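# Stand the toppled bottle upright in an empty carton cell

## Task

Choose the bottle that is lying on its side on the steel table, and no other object. Place it standing in a carton cell that has nothing in it, with its cap pointing upward, then open the gripper. The bottle must stay in place on its own after release, not be held there by the robot. Finish by releasing it and moving the gripper away.

## Robot and tools

Robot: two arms, left_arm and right_arm, each ending in a two-finger gripper. All poses share one scene frame. Its origin sits on the table surface midway between the arms. +x points out over the table, +z points up, and left_arm is on the +y side. The names left and right do not match the sides of any camera image. Distances are in metres and orientations are quaternions written w first (qw, qx, qy, qz). On each gripper the fingers extend along its own +z axis and close along its own y axis. The reported end_effector_position is the point between the finger pads, about 1 cm short of the fingertips. Reported hand positions can be somewhat wrong, more so at long reach. Arms tend to stop a centimetre or more from the commanded pose, usually too low.

Row format, used by both motion tools: one flat list of 16 numbers covering both arms, even if only one arm moves. The order is left_arm x, y, z, qw, qx, qy, qz, opening, then the same eight for right_arm. x, y, z and the quaternion form an absolute target pose for that gripper in the scene frame. They are not offsets. Opening runs from -1 (closed) to +1 (fully open, 0.094 m). A row may carry 12 more numbers from 0 to 1. These scale the stiffness of each joint, left_arm's six then right_arm's six, in Joint positions order, and they stay in force until changed.

execute_actions(actions): a list of up to 15 actions, run in order. Each action is a list of up to 15 rows, one row per 1/30 s step. If there are fewer than 15 rows, the last row is held for the remaining steps. An empty list just returns the current state and images. An action is rejected for both arms if any target lies more than 0.6 m from that gripper's current position along any of the gripper's own axes. If the first action fails this check, or if any action is malformed, nothing in the call runs. At every step the command is clipped to within 70 mm and 16 degrees of the measured pose, so a distant target takes several actions. Position wins over orientation when both cannot be met. To hold an orientation steady, repeat the same quaternion in every row rather than copying the slightly drifted one from the result.

move(target, speed, blocking): target is one 16-number row as above. Each gripper follows a straight line to its pose, the arms finishing together, over 0.5 to 10 s. Anything still unfinished after 10 s stops short. speed is the path's top speed in m/s, from 0.002 to 0.5 (default 0.25), with turning capped at twice that value in rad/s. The path ignores obstacles and the other arm. The gripper may lag, wander or overshoot the speed, especially with the arm stretched out. Faster contact hits harder, and a target set beyond the contact point pushes harder. The opening is applied at the start. With blocking=false the call returns after 0.5 s while motion continues. Until a result shows the move ended, other moves and execute_actions are refused, so use wait or stop first. The result adds a move: line giving the ending (done, off_target, moving, held, fault) and which limits applied, plus each gripper's distance from its pose. limits=paced means the pose was clipped. limits=held means a check blocked some steps, after which the arm may suddenly move fast.

wait(seconds): 0 to 10 s. The arms keep their last command, and the call returns early if a running move ends. stop(): brakes a running move. It needs stopping distance, and the fingers keep moving.

zoom_image(camera, region): camera is cam_low (504x504), cam_left_wrist or cam_right_wrist (616x616 each). region is [x0, y0, x1, y1] in pixels from the top-left corner, at most 504 by 504.

finished_scene(scene): pass the current scene's number to end it irreversibly. Its result reports success and gives the next task. Do this only once the bottle stands released and the gripper has backed off.

Results: the state line lists each arm's position and quaternion. Hand target lines show the pose each controller is currently driving toward. A pose unreachable line means the clearance check altered or blocked that arm's command. A FAULT line means an arm stopped. grip_measured gives finger opening on the command scale, and each gripper reads off by up to about 1 mm. Joint torques are raw drive outputs with offsets, friction and noise, so treat them as rough. MOTOR HOT appears from 85 °C. At 100 °C that arm drops whatever it holds and goes limp until it cools.

Gripping: command an opening about 0.03 below grip_measured to hold firmly, and less below it for a gentler grip. Pads push roughly 50 to 62 N, with a spike on first contact. For an arm that should stay still, resend its exact last reported pose and intended opening on every call. Occasional disturbances may tug a held object or nudge loose ones.

Avoid: knocking anything off the table (this fails the task), letting the arms collide or press on each other, slamming into objects, dropping the bottle, and leaving it tipped or supported only by the gripper. Joint limits (rad): waist ±2.880, shoulder 0 to 3.142, elbow 0 to 3.019, wrist pitch -1.693 to 1.571, wrist yaw ±1.571, wrist roll ±2.094.

Each tool is called after "Call:" as name(argument=value, ...), one argument or row to a line, values as JSON.

## Session

Call:
execute_actions(
  actions=[],
)

Scene clock: 0.00 s.
left_arm: end_effector_position=(+0.2024, +0.1846, +0.2128) grip_measured=+1.000 end_effector_quat_wxyz=(-0.146, -0.439, +0.861, -0.213) | right_arm: end_effector_position=(+0.3168, -0.2080, +0.1360) grip_measured=+1.000 end_effector_quat_wxyz=(+0.217, +0.894, -0.344, +0.189)
Joint positions: left_arm=[-0.247  0.947  0.837 -1.512  0.52  -0.967  0.094] | right_arm=[ 0.861  1.327  0.886 -1.374  0.535 -1.603  0.094]
Joint velocities: left_arm=[-0.034 -0.015 -0.012 -0.002  0.022 -0.007  0.   ] | right_arm=[-0.005 -0.015 -0.007  0.012  0.037  0.007  0.   ]
Joint torques (N m, as the arm reports them, + toward a larger angle): no reading
Hand target (left_arm): +0.207, +0.184, +0.219; -0.139, -0.437, +0.862, -0.217
Hand target (right_arm): +0.321, -0.204, +0.140; +0.211, +0.894, -0.345, +0.191
Joint stiffness scale: left_arm=[1. 1. 1. 1. 1. 1.] | right_arm=[1. 1. 1. 1. 1. 1.]

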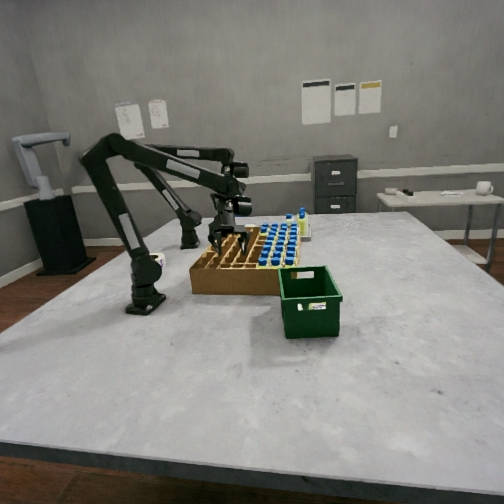

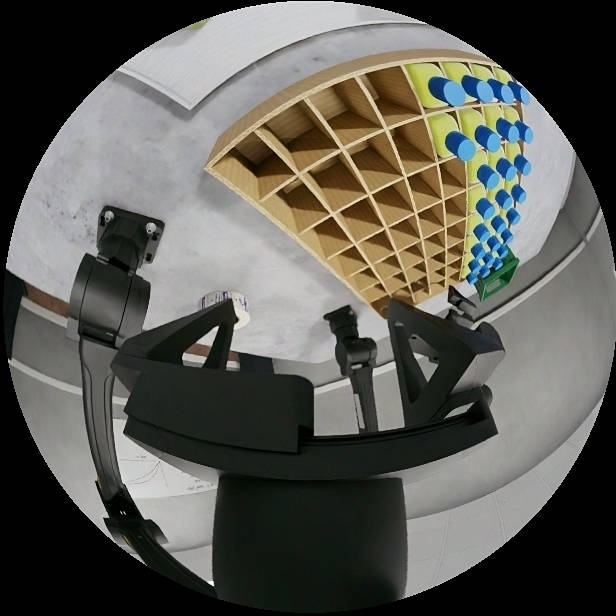

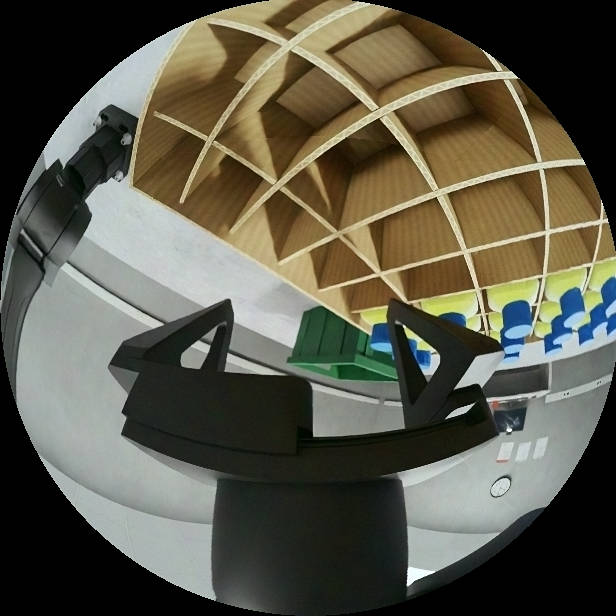

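Call:
zoom_image(
  camera="cam_low",
  region=[110,180,360,350],
)

Call:
move(
  target=[0.27,0.35,0.36,0,0,1,0,1,0.2,-0.35,0.3,0,0,1,0,1],
)

Region (110, 180, 360, 350) of cam_low's 504x504 image, scaled by 2.016, with more detail than that image has; it fills the top 343 rows of this view, and the rest is white.

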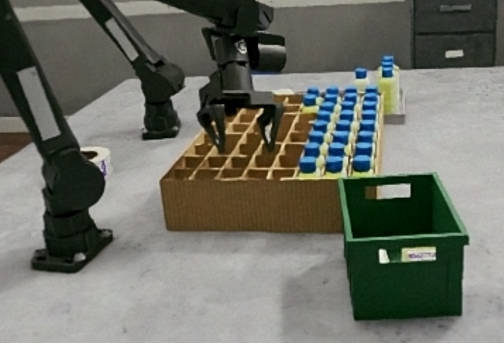

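Scene clock: 10.67 s.
left_arm: end_effector_position=(+0.2649, +0.3451, +0.3484) grip_measured=+1.000 end_effector_quat_wxyz=(+0.081, -0.002, +0.997, +0.018) | right_arm: end_effector_position=(+0.2011, -0.3430, +0.2718) grip_measured=+1.000 end_effector_quat_wxyz=(+0.085, -0.018, +0.996, +0.002)
Joint positions: left_arm=[ 0.023  1.02   1.291 -1.675  0.002  0.228  0.094] | right_arm=[ 0.067  0.609  0.904 -1.697 -0.016 -0.09   0.094]
Joint velocities: left_arm=[ 0.005 -0.015 -0.012 -0.017 -0.022  0.007  0.   ] | right_arm=[-0.005 -0.005  0.002  0.007  0.051  0.007  0.   ]
Joint torques (N m, as the arm reports them, + toward a larger angle): left_arm=[ 1.86 -2.97 12.81 -0.04 -0.15  0.09] | right_arm=[-1.16  0.28 11.38  0.26 -0.04  0.15]
Hand target (left_arm): +0.270, +0.349, +0.360; +0.087, -0.001, +0.996, +0.022
Hand target (right_arm): +0.204, -0.345, +0.294; +0.111, -0.003, +0.994, +0.002
Off the commanded pose (left_arm): 0.014 m, 10 deg.
Off the commanded pose (right_arm): 0.029 m, 10 deg.
Joint stiffness scale: left_arm=[1. 1. 1. 1. 1. 1.] | right_arm=[1. 1. 1. 1. 1. 1.]
joint sent to its limit (left arm) — the command would take joint 4 (wrist pitch) past its lower limit, so that joint was sent only as far as its limit.
joint sent to its limit (right arm) — the command would take joint 4 (wrist pitch) past its lower limit, so that joint was sent only as far as its limit.
move: off_target (left_arm, right_arm)

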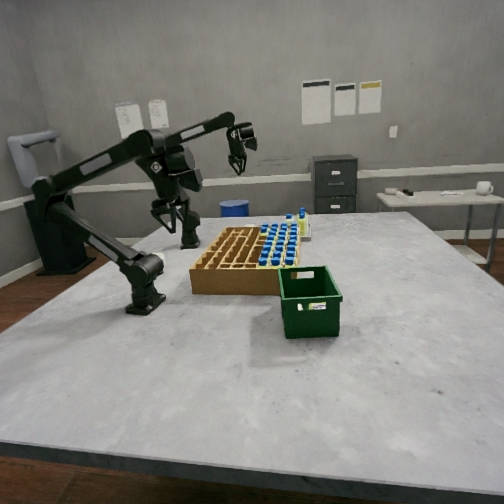

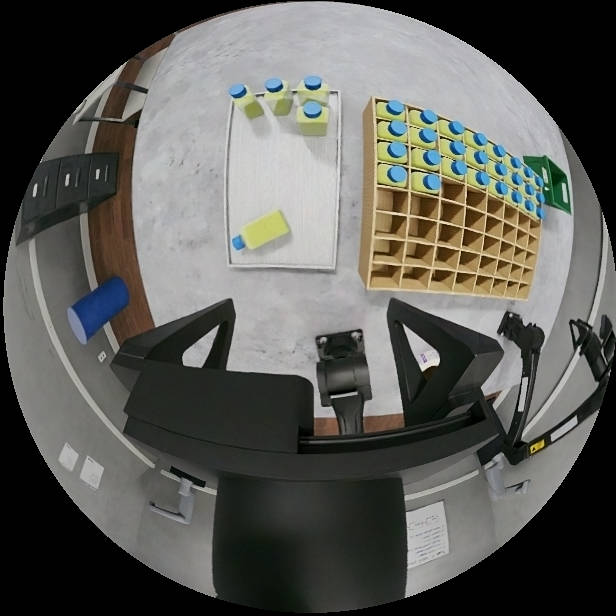

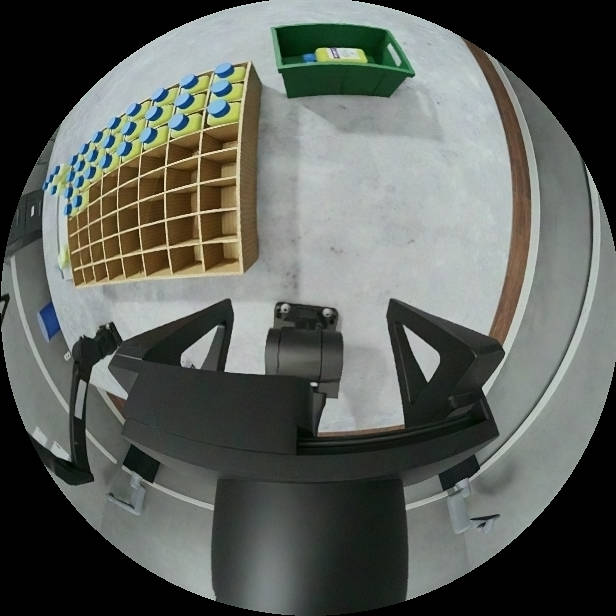

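Call:
move(
  target=[0.25,0.46,0.17,0,0,1,0,1,0.2011,-0.343,0.2718,0.085,-0.018,0.996,0.002,1],
)

Scene clock: 21.30 s.
left_arm: end_effector_position=(+0.2468, +0.4557, +0.1700) grip_measured=+1.000 end_effector_quat_wxyz=(-0.006, -0.005, +1.000, -0.004) | right_arm: end_effector_position=(+0.2011, -0.3430, +0.2718) grip_measured=+1.000 end_effector_quat_wxyz=(+0.085, -0.017, +0.996, +0.002)
Joint positions: left_arm=[ 0.381  1.209  0.963 -1.339 -0.     0.58   0.094] | right_arm=[ 0.067  0.609  0.904 -1.697 -0.016 -0.088  0.094]
Joint velocities: left_arm=[ 0.005 -0.005 -0.017 -0.017  0.066 -0.007  0.   ] | right_arm=[-0.015 -0.005 -0.007 -0.017 -0.022  0.007  0.   ]
Joint torques (N m, as the arm reports them, + toward a larger angle): left_arm=[ 1.15 -7.01  9.23  0.56 -0.07  0.1 ] | right_arm=[-0.78  0.65  7.49  0.63  0.01  0.  ]
Hand target (left_arm): +0.250, +0.458, +0.171; -0.000, +0.000, +1.000, +0.001
Hand target (right_arm): +0.201, -0.343, +0.272; +0.085, -0.018, +0.996, +0.002
Off the commanded pose (left_arm): 0.005 m, 1 deg.
Off the commanded pose (right_arm): 0.000 m, 0 deg.
Joint stiffness scale: left_arm=[1. 1. 1. 1. 1. 1.] | right_arm=[1. 1. 1. 1. 1. 1.]
move: done

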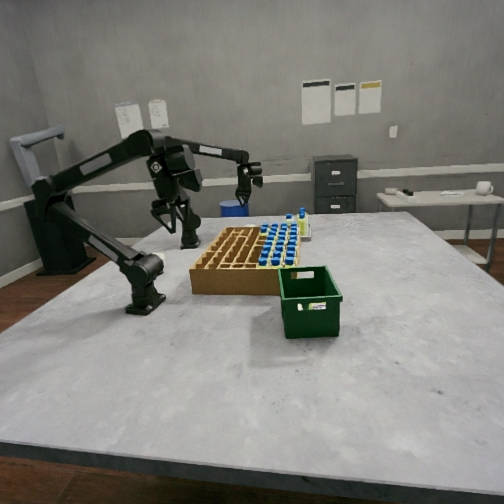

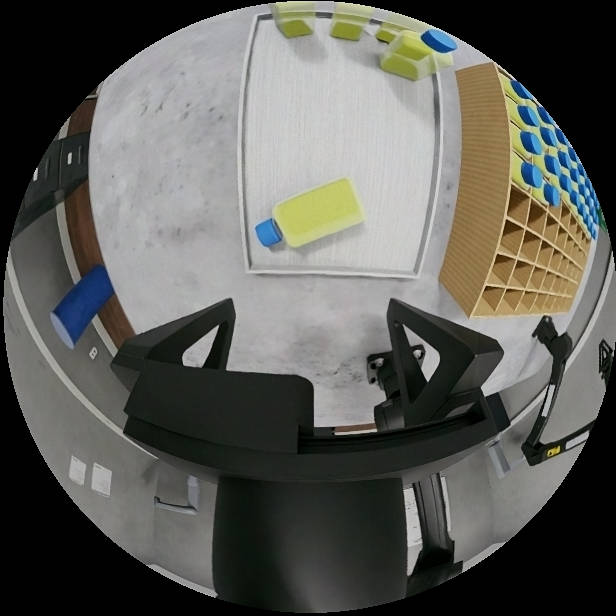

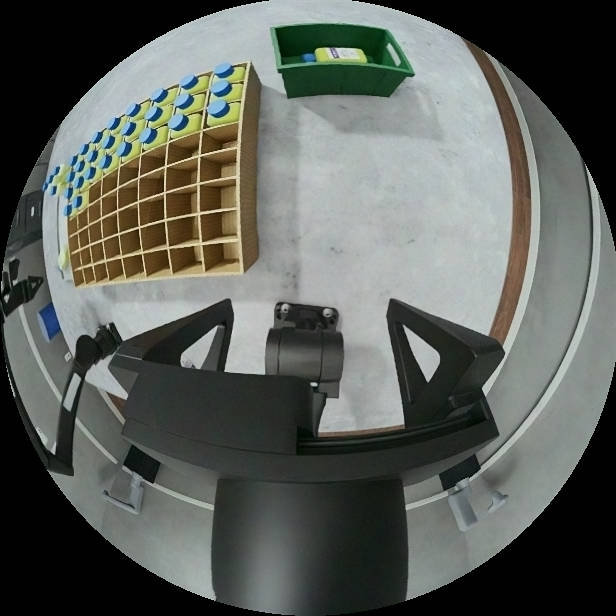

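Call:
move(
  target=[0.257,0.54,0.11,-0.145,-0.801,0.54,-0.215,0.3,0.2011,-0.343,0.2718,0.085,-0.018,0.996,0.002,1],
  speed=0.4,
)

Scene clock: 30.43 s.
left_arm: end_effector_position=(+0.2502, +0.5262, +0.1118) grip_measured=+0.303 end_effector_quat_wxyz=(+0.153, +0.797, -0.544, +0.214) | right_arm: end_effector_position=(+0.2011, -0.3430, +0.2718) grip_measured=+1.000 end_effector_quat_wxyz=(+0.085, -0.017, +0.996, +0.002)
Joint positions: left_arm=[ 0.736  1.577  1.09  -1.403  0.434 -0.927  0.061] | right_arm=[ 0.067  0.609  0.904 -1.697 -0.016 -0.088  0.094]
Joint velocities: left_arm=[-0.005 -0.005 -0.032  0.012 -0.051  0.007 -0.   ] | right_arm=[-0.015  0.005 -0.002  0.012 -0.037  0.007  0.   ]
Joint torques (N m, as the arm reports them, + toward a larger angle): left_arm=[ 1.04 -9.91 10.23 -0.06  0.24 -0.13] | right_arm=[ 0.43  0.53  7.69  0.81  0.02 -0.08]
Hand target (left_arm): +0.257, +0.539, +0.112; +0.144, +0.801, -0.540, +0.215
Hand target (right_arm): +0.201, -0.343, +0.272; +0.085, -0.018, +0.996, +0.002
Off the commanded pose (left_arm): 0.015 m, 1 deg.
Off the commanded pose (right_arm): 0.000 m, 0 deg.
Joint stiffness scale: left_arm=[1. 1. 1. 1. 1. 1.] | right_arm=[1. 1. 1. 1. 1. 1.]
move: off_target (left_arm)

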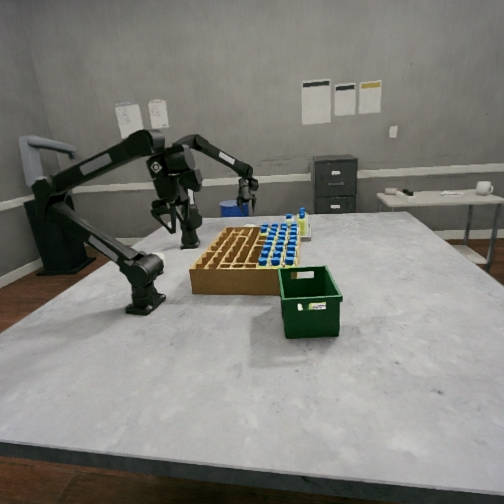

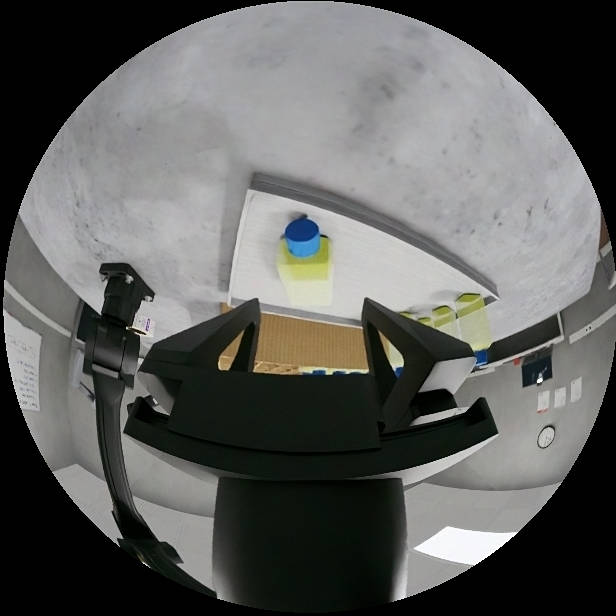

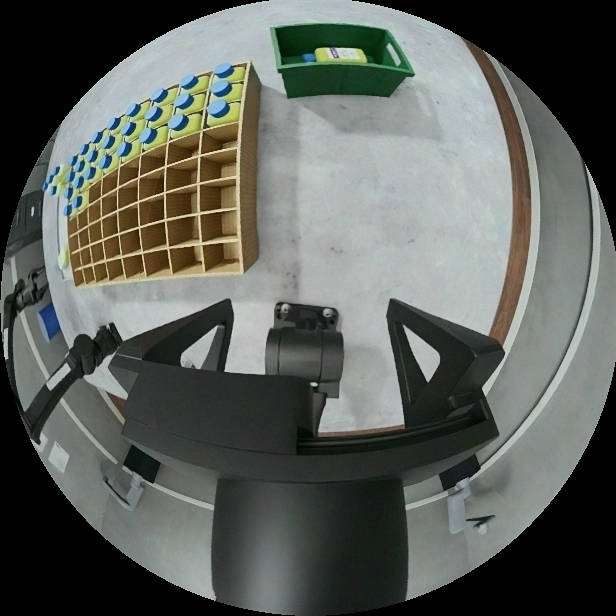

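Call:
move(
  target=[0.252,0.518,0.055,-0.145,-0.801,0.54,-0.215,0.3,0.2011,-0.343,0.2718,0.085,-0.018,0.996,0.002,1],
  speed=0.1,
)

Scene clock: 34.67 s.
left_arm: end_effector_position=(+0.2486, +0.5194, +0.0614) grip_measured=+0.303 end_effector_quat_wxyz=(+0.141, +0.801, -0.541, +0.215) | right_arm: end_effector_position=(+0.2011, -0.3430, +0.2718) grip_measured=+1.000 end_effector_quat_wxyz=(+0.085, -0.017, +0.996, +0.002)
Joint positions: left_arm=[ 0.731  1.618  0.99  -1.232  0.439 -0.948  0.061] | right_arm=[ 0.067  0.609  0.904 -1.697 -0.016 -0.088  0.094]
Joint velocities: left_arm=[-0.005 -0.005 -0.007  0.007  0.007  0.022  0.   ] | right_arm=[-0.024 -0.005 -0.017 -0.017  0.037 -0.081  0.   ]
Joint torques (N m, as the arm reports them, + toward a larger angle): left_arm=[  0.23 -10.65   6.9    0.     0.31  -0.14] | right_arm=[-0.18  0.55  7.68  0.85  0.03 -0.06]
Hand target (left_arm): +0.252, +0.518, +0.055; +0.145, +0.801, -0.540, +0.215
Hand target (right_arm): +0.201, -0.343, +0.272; +0.085, -0.018, +0.996, +0.002
Off the commanded pose (left_arm): 0.007 m, 0 deg.
Off the commanded pose (right_arm): 0.000 m, 0 deg.
Joint stiffness scale: left_arm=[1. 1. 1. 1. 1. 1.] | right_arm=[1. 1. 1. 1. 1. 1.]
move: done

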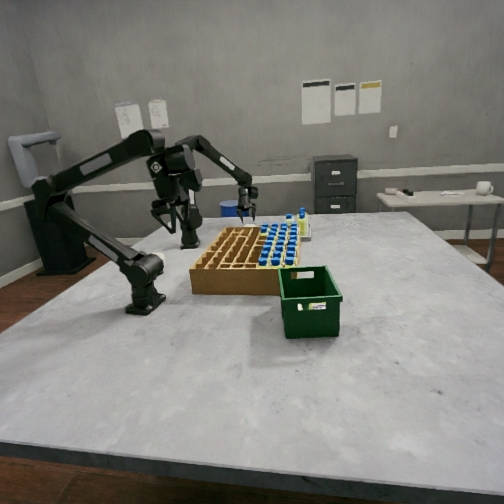

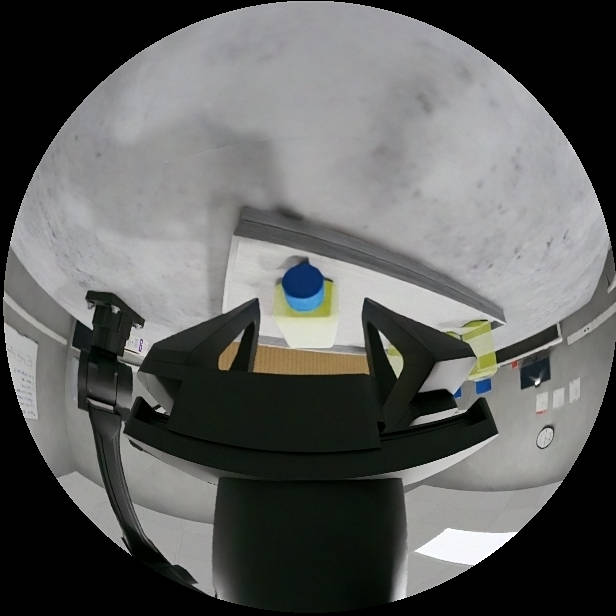

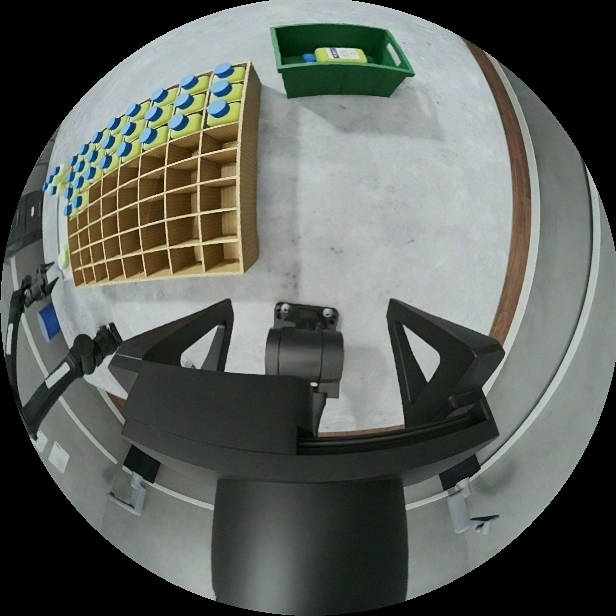

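Call:
move(
  target=[0.257,0.491,0.03,-0.145,-0.801,0.54,-0.215,0.3,0.2011,-0.343,0.2718,0.085,-0.018,0.996,0.002,1],
  speed=0.06,
)

Scene clock: 38.57 s.
left_arm: end_effector_position=(+0.2551, +0.4934, +0.0367) grip_measured=+0.303 end_effector_quat_wxyz=(+0.139, +0.800, -0.543, +0.215) | right_arm: end_effector_position=(+0.2011, -0.3430, +0.2718) grip_measured=+1.000 end_effector_quat_wxyz=(+0.085, -0.017, +0.996, +0.002)
Joint positions: left_arm=[ 0.677  1.618  0.91  -1.124  0.454 -1.002  0.061] | right_arm=[ 0.067  0.609  0.904 -1.697 -0.016 -0.088  0.094]
Joint velocities: left_arm=[ 0.005  0.005  0.002  0.007 -0.081 -0.037 -0.001] | right_arm=[ 0.005 -0.015  0.002 -0.017  0.037 -0.037  0.   ]
Joint torques (N m, as the arm reports them, + toward a larger angle): left_arm=[  0.96 -10.11   6.48   0.03   0.31  -0.08] | right_arm=[-0.57  0.32  7.62  0.82  0.03 -0.04]
Hand target (left_arm): +0.257, +0.491, +0.030; +0.145, +0.801, -0.540, +0.215
Hand target (right_arm): +0.201, -0.343, +0.272; +0.085, -0.018, +0.996, +0.002
Off the commanded pose (left_arm): 0.007 m, 1 deg.
Off the commanded pose (right_arm): 0.000 m, 0 deg.
Joint stiffness scale: left_arm=[1. 1. 1. 1. 1. 1.] | right_arm=[1. 1. 1. 1. 1. 1.]
move: done

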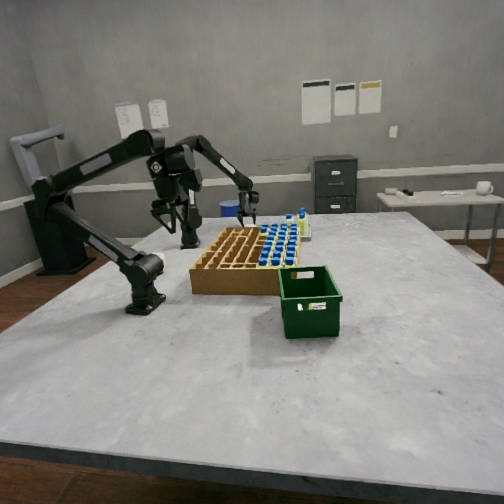

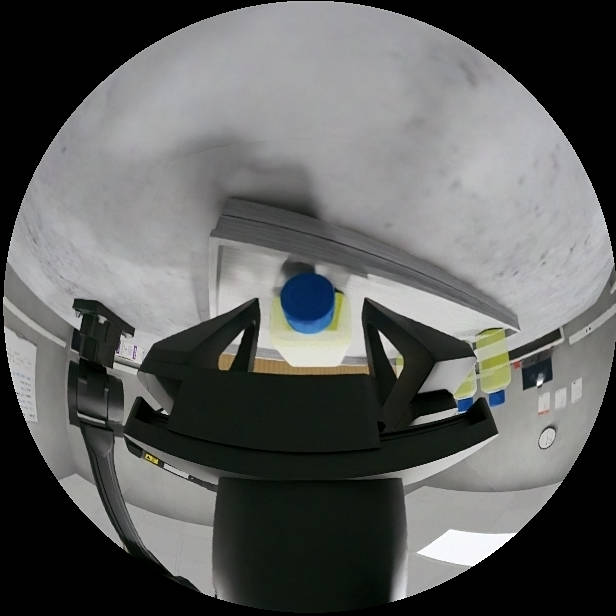

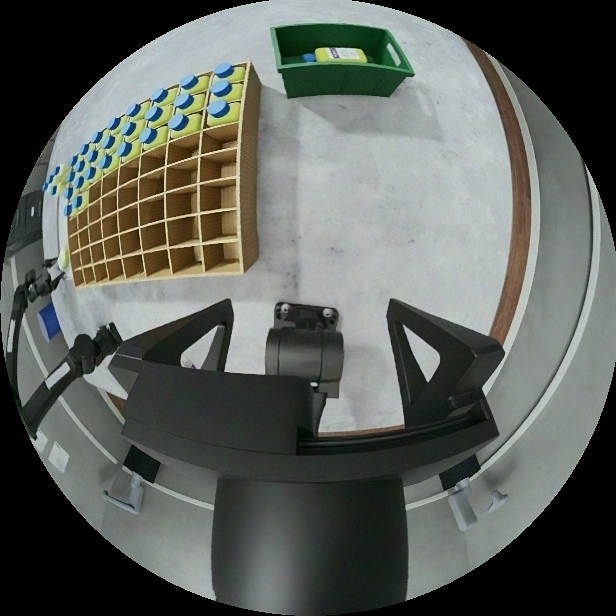

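Call:
move(
  target=[0.258,0.488,0.019,-0.145,-0.801,0.54,-0.215,0.3,0.2011,-0.343,0.2718,0.085,-0.018,0.996,0.002,1],
  speed=0.04,
)

Call:
move(
  target=[0.258,0.488,0.019,-0.145,-0.801,0.54,-0.215,-0.45,0.2011,-0.343,0.2718,0.085,-0.018,0.996,0.002,1],
)

Scene clock: 43.47 s.
left_arm: end_effector_position=(+0.2564, +0.4914, +0.0270) grip_measured=+0.303 end_effector_quat_wxyz=(+0.137, +0.800, -0.542, +0.216) | right_arm: end_effector_position=(+0.2011, -0.3430, +0.2718) grip_measured=+1.000 end_effector_quat_wxyz=(+0.085, -0.017, +0.996, +0.002)
Joint positions: left_arm=[ 0.671  1.631  0.895 -1.088  0.456 -1.012  0.061] | right_arm=[ 0.067  0.609  0.904 -1.697 -0.016 -0.088  0.094]
Joint velocities: left_arm=[-0.005 -0.015  0.007 -0.007  0.037 -0.066 -0.001] | right_arm=[-0.005 -0.015 -0.012  0.007 -0.081  0.051  0.   ]
Joint torques (N m, as the arm reports them, + toward a larger angle): left_arm=[ 0.44 -9.62  6.06 -0.06  0.3  -0.12] | right_arm=[-0.58  0.73  7.62  0.85  0.03 -0.1 ]
Hand target (left_arm): +0.258, +0.488, +0.019; +0.145, +0.801, -0.540, +0.215
Hand target (right_arm): +0.201, -0.343, +0.272; +0.085, -0.018, +0.996, +0.002
Off the commanded pose (left_arm): 0.009 m, 1 deg.
Off the commanded pose (right_arm): 0.000 m, 0 deg.
Joint stiffness scale: left_arm=[1. 1. 1. 1. 1. 1.] | right_arm=[1. 1. 1. 1. 1. 1.]
move: done

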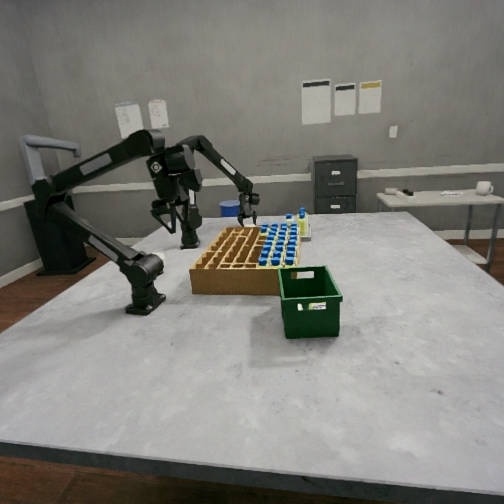

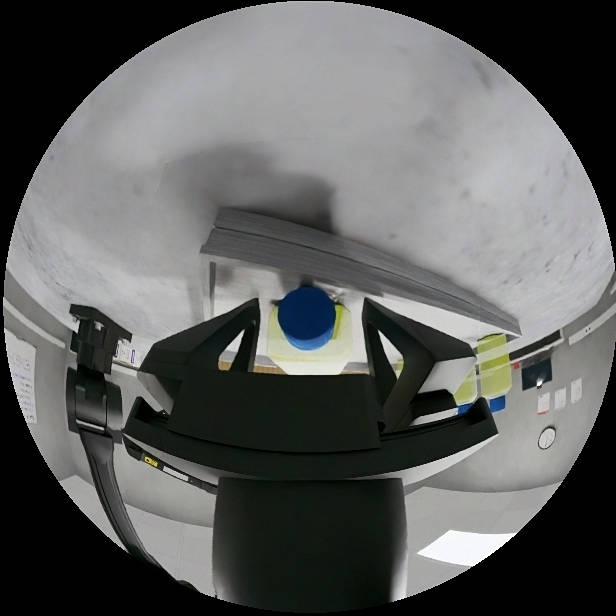

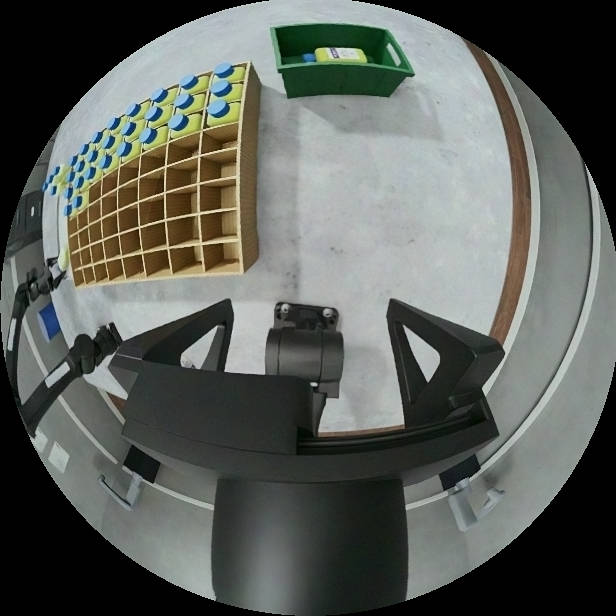

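Scene clock: 44.17 s.
left_arm: end_effector_position=(+0.2562, +0.4914, +0.0268) grip_measured=-0.438 end_effector_quat_wxyz=(+0.137, +0.801, -0.542, +0.215) | right_arm: end_effector_position=(+0.2011, -0.3430, +0.2718) grip_measured=+1.000 end_effector_quat_wxyz=(+0.085, -0.017, +0.996, +0.002)
Joint positions: left_arm=[ 0.671  1.631  0.895 -1.087  0.455 -1.012  0.026] | right_arm=[ 0.067  0.609  0.904 -1.697 -0.016 -0.088  0.094]
Joint velocities: left_arm=[-0.005 -0.005 -0.002 -0.012 -0.007  0.037  0.001] | right_arm=[ 0.005 -0.005 -0.012  0.002  0.066 -0.022  0.   ]
Joint torques (N m, as the arm reports them, + toward a larger angle): left_arm=[ 0.5  -9.84  6.19  0.05  0.33 -0.12] | right_arm=[ 0.63  1.08  7.73  0.62 -0.02 -0.04]
Hand target (left_arm): +0.258, +0.488, +0.019; +0.145, +0.801, -0.540, +0.215
Hand target (right_arm): +0.201, -0.343, +0.272; +0.085, -0.018, +0.996, +0.002
Off the commanded pose (left_arm): 0.009 m, 1 deg.
Off the commanded pose (right_arm): 0.000 m, 0 deg.
Joint stiffness scale: left_arm=[1. 1. 1. 1. 1. 1.] | right_arm=[1. 1. 1. 1. 1. 1.]
move: done

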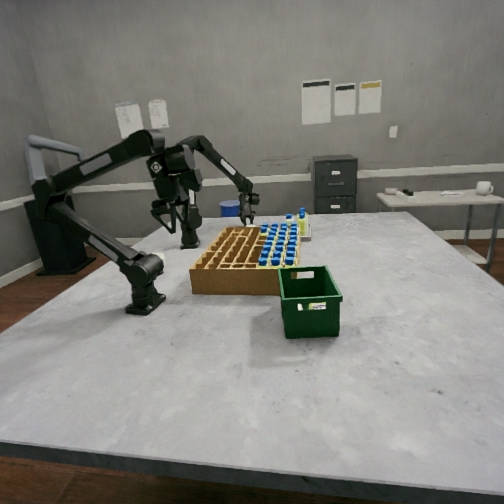

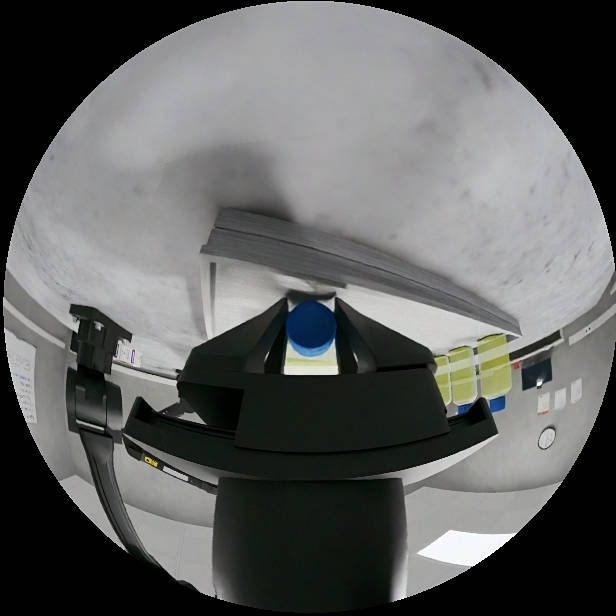

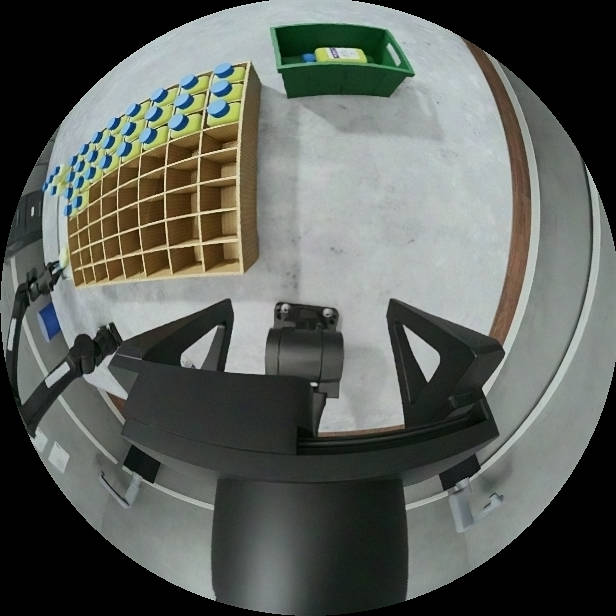

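Call:
move(
  target=[0.258,0.488,0.12,-0.145,-0.801,0.54,-0.215,-0.5,0.2011,-0.343,0.2718,0.085,-0.018,0.996,0.002,1],
  speed=0.1,
)

Call:
move(
  target=[0.26,0.47,0.26,0.354,-0.612,0.612,0.354,-0.5,0.2011,-0.343,0.2718,0.085,-0.018,0.996,0.002,1],
)

Scene clock: 49.43 s.
left_arm: end_effector_position=(+0.2487, +0.4828, +0.1066) grip_measured=-0.469 end_effector_quat_wxyz=(+0.154, +0.801, -0.538, +0.213) | right_arm: end_effector_position=(+0.2011, -0.3430, +0.2718) grip_measured=+1.000 end_effector_quat_wxyz=(+0.085, -0.017, +0.996, +0.002)
Joint positions: left_arm=[ 0.671  1.491  0.977 -1.345  0.453 -1.012  0.025] | right_arm=[ 0.067  0.609  0.904 -1.697 -0.016 -0.088  0.094]
Joint velocities: left_arm=[ 0.005 -0.005 -0.007 -0.012 -0.022 -0.022 -0.   ] | right_arm=[ 0.005 -0.005  0.017  0.007 -0.081 -0.007  0.   ]
Joint torques (N m, as the arm reports them, + toward a larger angle): left_arm=[  0.68 -10.86  10.55  -1.18   0.38  -0.08] | right_arm=[-0.52  1.13  7.94  0.9  -0.01  0.01]
Hand target (left_arm): +0.258, +0.488, +0.119; +0.145, +0.801, -0.540, +0.215
Hand target (right_arm): +0.201, -0.343, +0.272; +0.085, -0.018, +0.996, +0.002
Off the commanded pose (left_arm): 0.017 m, 1 deg.
Off the commanded pose (right_arm): 0.000 m, 0 deg.
Joint stiffness scale: left_arm=[1. 1. 1. 1. 1. 1.] | right_arm=[1. 1. 1. 1. 1. 1.]
move: off_target (left_arm)

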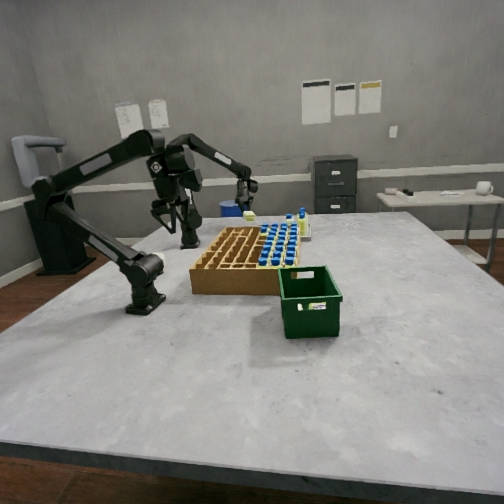

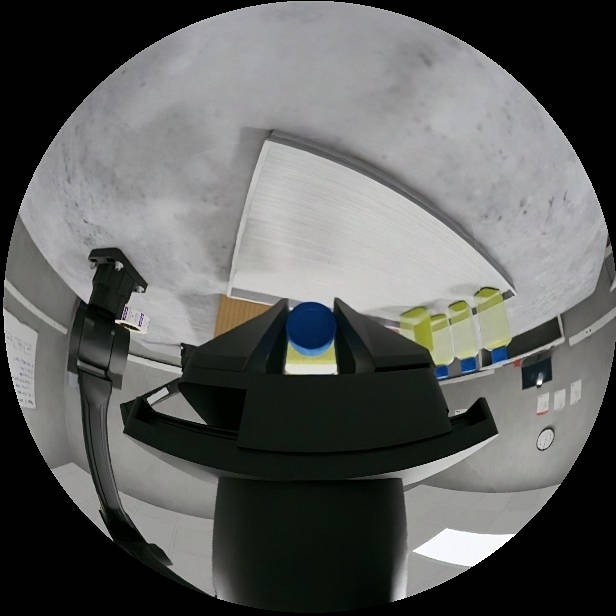

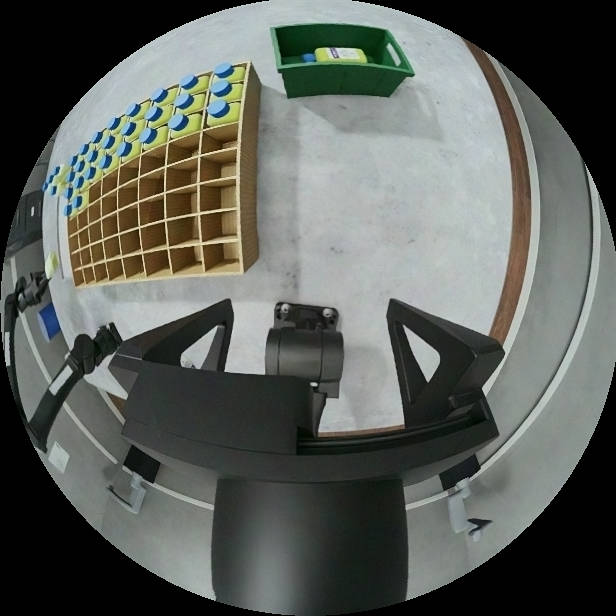

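Scene clock: 53.00 s.
left_arm: end_effector_position=(+0.2564, +0.4735, +0.2509) grip_measured=-0.469 end_effector_quat_wxyz=(+0.340, -0.615, +0.616, +0.357) | right_arm: end_effector_position=(+0.2011, -0.3430, +0.2718) grip_measured=+1.000 end_effector_quat_wxyz=(+0.085, -0.017, +0.996, +0.002)
Joint positions: left_arm=[-0.039  1.047  0.832 -1.118 -1.013 -1.266  0.025] | right_arm=[ 0.067  0.609  0.904 -1.697 -0.016 -0.088  0.094]
Joint velocities: left_arm=[-0.015 -0.024 -0.007  0.017 -0.007  0.066 -0.001] | right_arm=[-0.015 -0.005 -0.002 -0.007 -0.037  0.051  0.   ]
Joint torques (N m, as the arm reports them, + toward a larger angle): left_arm=[ 0.89 -5.99  9.75  0.99 -1.19  0.06] | right_arm=[-0.45  0.66  7.72  0.77  0.01 -0.02]
Hand target (left_arm): +0.259, +0.473, +0.258; -0.352, +0.613, -0.613, -0.353
Hand target (right_arm): +0.201, -0.343, +0.272; +0.085, -0.018, +0.996, +0.002
Off the commanded pose (left_arm): 0.010 m, 2 deg.
Off the commanded pose (right_arm): 0.000 m, 0 deg.
Joint stiffness scale: left_arm=[1. 1. 1. 1. 1. 1.] | right_arm=[1. 1. 1. 1. 1. 1.]
move: done

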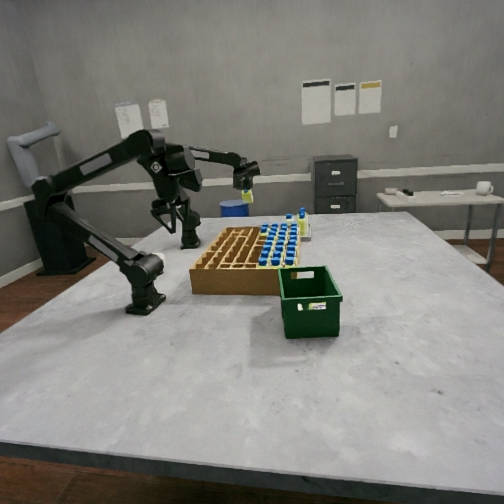

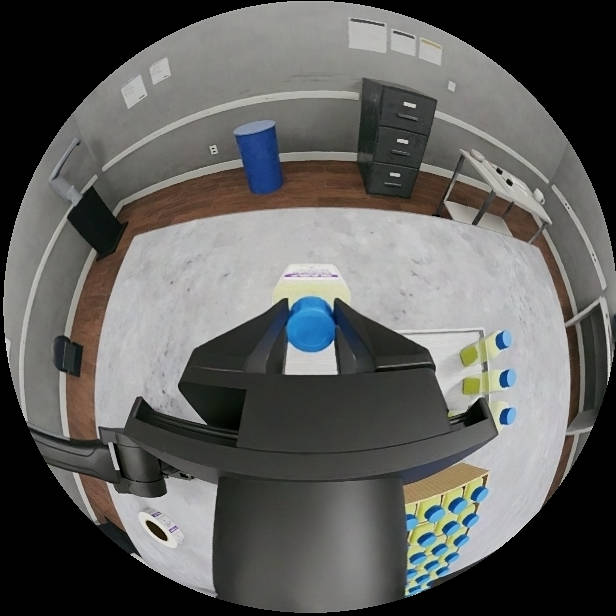

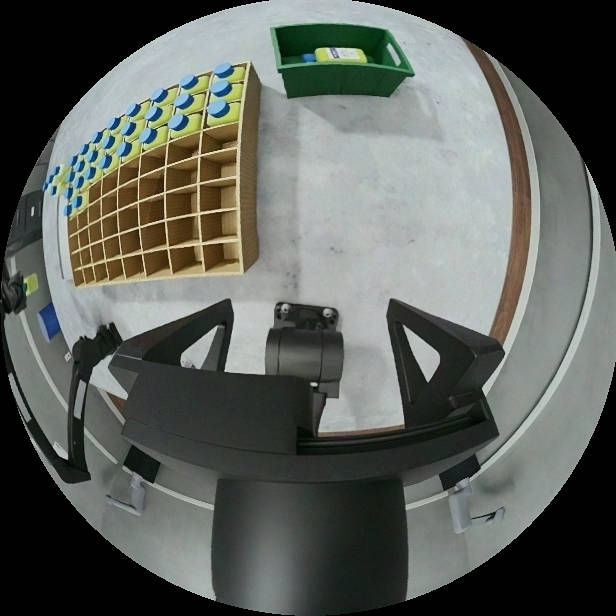

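Call:
move(
  target=[0.27,0.15,0.27,0.19,0,0.98,0,-0.51,0.2011,-0.343,0.2718,0.085,-0.018,0.996,0.002,1],
)

Call:
zoom_image(
  camera="cam_low",
  region=[170,130,320,280],
)

Scene clock: 62.63 s.
left_arm: end_effector_position=(+0.2623, +0.1607, +0.2481) grip_measured=-0.469 end_effector_quat_wxyz=(+0.173, -0.007, +0.985, +0.010) | right_arm: end_effector_position=(+0.2011, -0.3430, +0.2718) grip_measured=+1.000 end_effector_quat_wxyz=(+0.085, -0.017, +0.996, +0.002)
Joint positions: left_arm=[-0.71   0.929  0.945 -1.289 -0.183 -0.488  0.025] | right_arm=[ 0.067  0.609  0.904 -1.697 -0.016 -0.088  0.094]
Joint velocities: left_arm=[-0.015  0.005 -0.017 -0.002  0.007  0.066  0.   ] | right_arm=[-0.005 -0.005 -0.002 -0.002 -0.066  0.037  0.   ]
Joint torques (N m, as the arm reports them, + toward a larger angle): left_arm=[ 0.97 -3.15 14.4   0.54 -0.15  0.11] | right_arm=[-0.2   1.45  7.54  0.77  0.03 -0.02]
Hand target (left_arm): +0.271, +0.153, +0.270; +0.191, +0.000, +0.982, -0.001
Hand target (right_arm): +0.201, -0.343, +0.272; +0.085, -0.018, +0.996, +0.002
Off the commanded pose (left_arm): 0.026 m, 2 deg.
Off the commanded pose (right_arm): 0.000 m, 0 deg.
Joint stiffness scale: left_arm=[1. 1. 1. 1. 1. 1.] | right_arm=[1. 1. 1. 1. 1. 1.]
move: off_target (left_arm)

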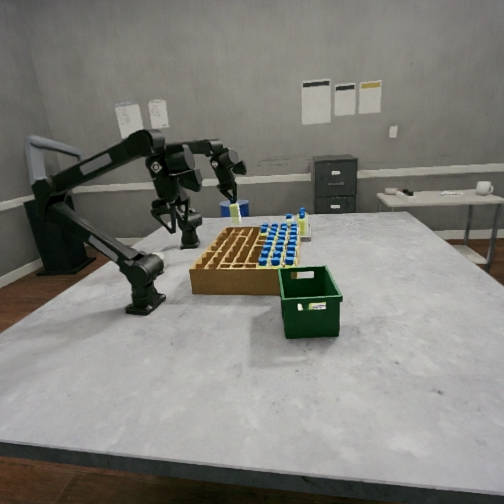

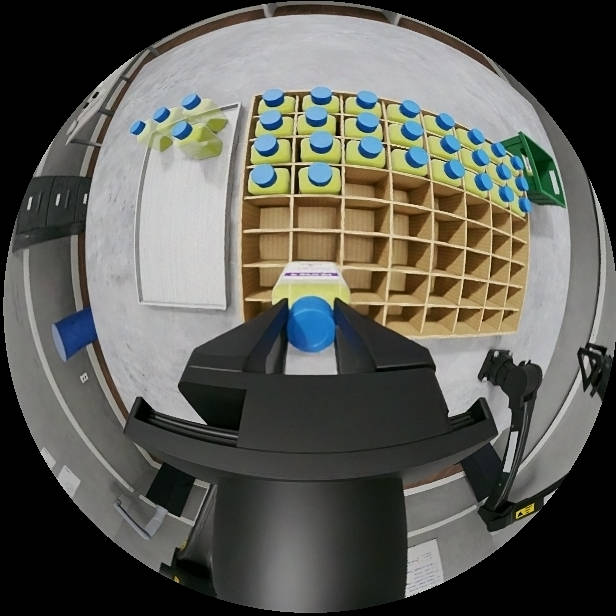

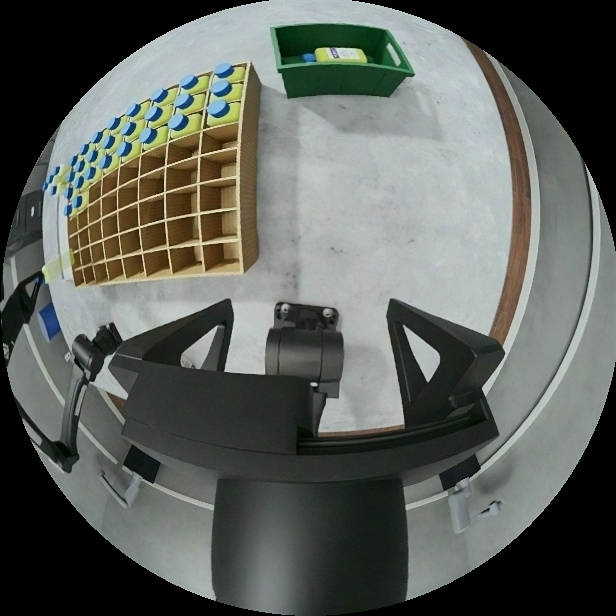

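Region (170, 130, 320, 280) of cam_low's 504x504 image, scaled by 3.360, with more detail than that image has.

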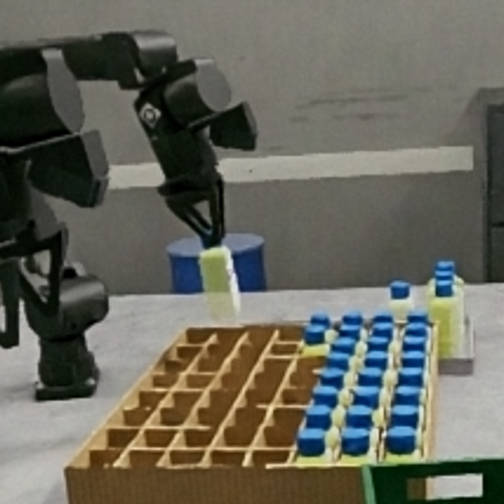

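Call:
move(
  target=[0.305,0.146,0.245,0.11,0.015,0.994,0,-0.51,0.2011,-0.343,0.2718,0.085,-0.018,0.996,0.002,1],
  speed=0.1,
)

Call:
zoom_image(
  camera="cam_low",
  region=[170,130,320,280],
)

Call:
zoom_image(
  camera="cam_left_wrist",
  region=[200,150,440,360],
)

Scene clock: 67.93 s.
left_arm: end_effector_position=(+0.2942, +0.1485, +0.2282) grip_measured=-0.469 end_effector_quat_wxyz=(+0.098, +0.014, +0.995, +0.006) | right_arm: end_effector_position=(+0.2011, -0.3430, +0.2718) grip_measured=+1.000 end_effector_quat_wxyz=(+0.085, -0.017, +0.996, +0.002)
Joint positions: left_arm=[-0.651  1.112  1.032 -1.318 -0.092 -0.405  0.025] | right_arm=[ 0.067  0.609  0.904 -1.697 -0.016 -0.088  0.094]
Joint velocities: left_arm=[-0.005 -0.015 -0.012 -0.002 -0.037 -0.081  0.   ] | right_arm=[-0.015 -0.015 -0.012  0.002 -0.139  0.022  0.   ]
Joint torques (N m, as the arm reports them, + toward a larger angle): left_arm=[ 1.98 -5.73 13.79 -0.2  -0.07  0.13] | right_arm=[ 0.06  1.12  7.61  0.74  0.05 -0.02]
Hand target (left_arm): +0.304, +0.146, +0.246; +0.110, +0.015, +0.994, +0.000
Hand target (right_arm): +0.201, -0.343, +0.272; +0.085, -0.018, +0.996, +0.002
Off the commanded pose (left_arm): 0.020 m, 2 deg.
Off the commanded pose (right_arm): 0.000 m, 0 deg.
Joint stiffness scale: left_arm=[1. 1. 1. 1. 1. 1.] | right_arm=[1. 1. 1. 1. 1. 1.]
move: off_target (left_arm)

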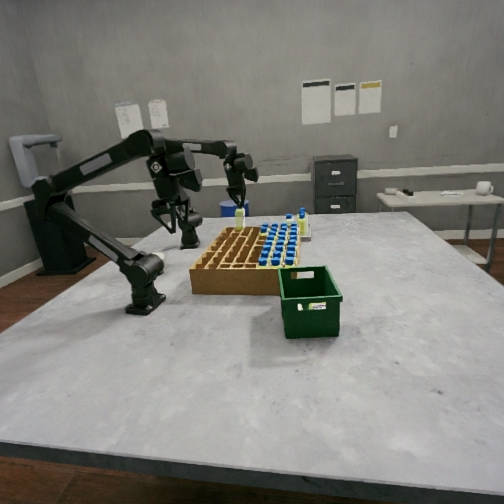

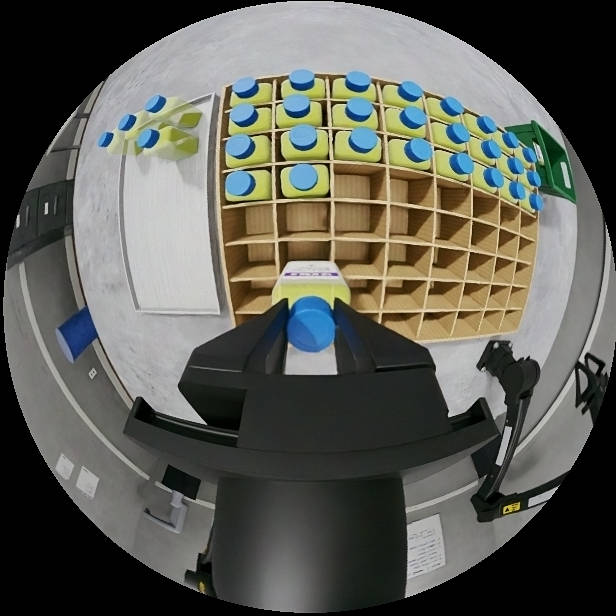

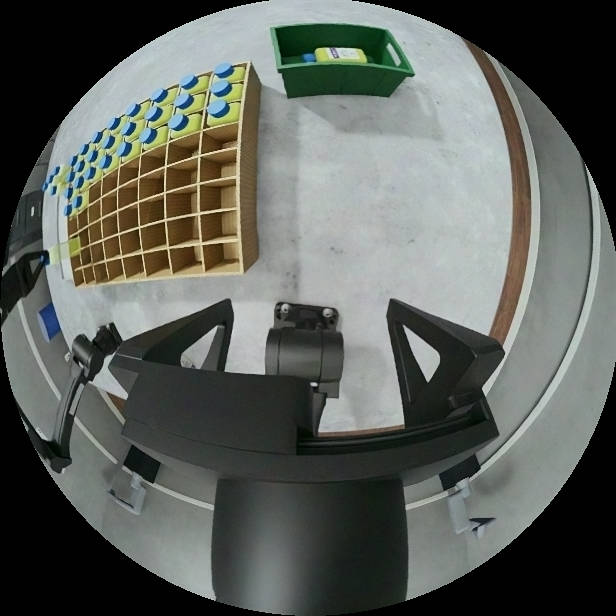

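Region (170, 130, 320, 280) of cam_low's 504x504 image, scaled by 3.360, with more detail than that image has.

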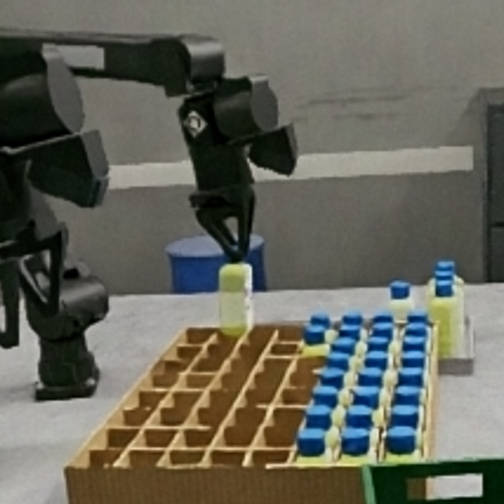

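Region (200, 150, 440, 360) of cam_left_wrist's 616x616 image, scaled by 2.100, with more detail than that image has; it fills the top 441 rows of this view, and the rest is white.

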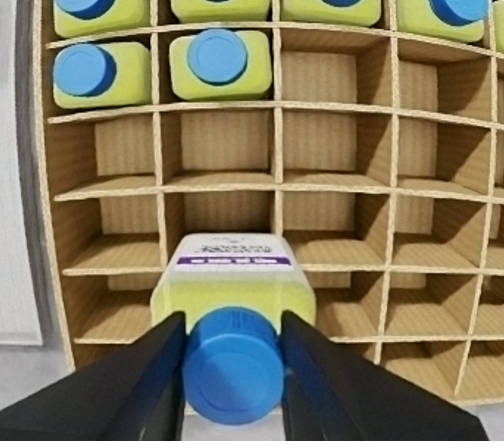

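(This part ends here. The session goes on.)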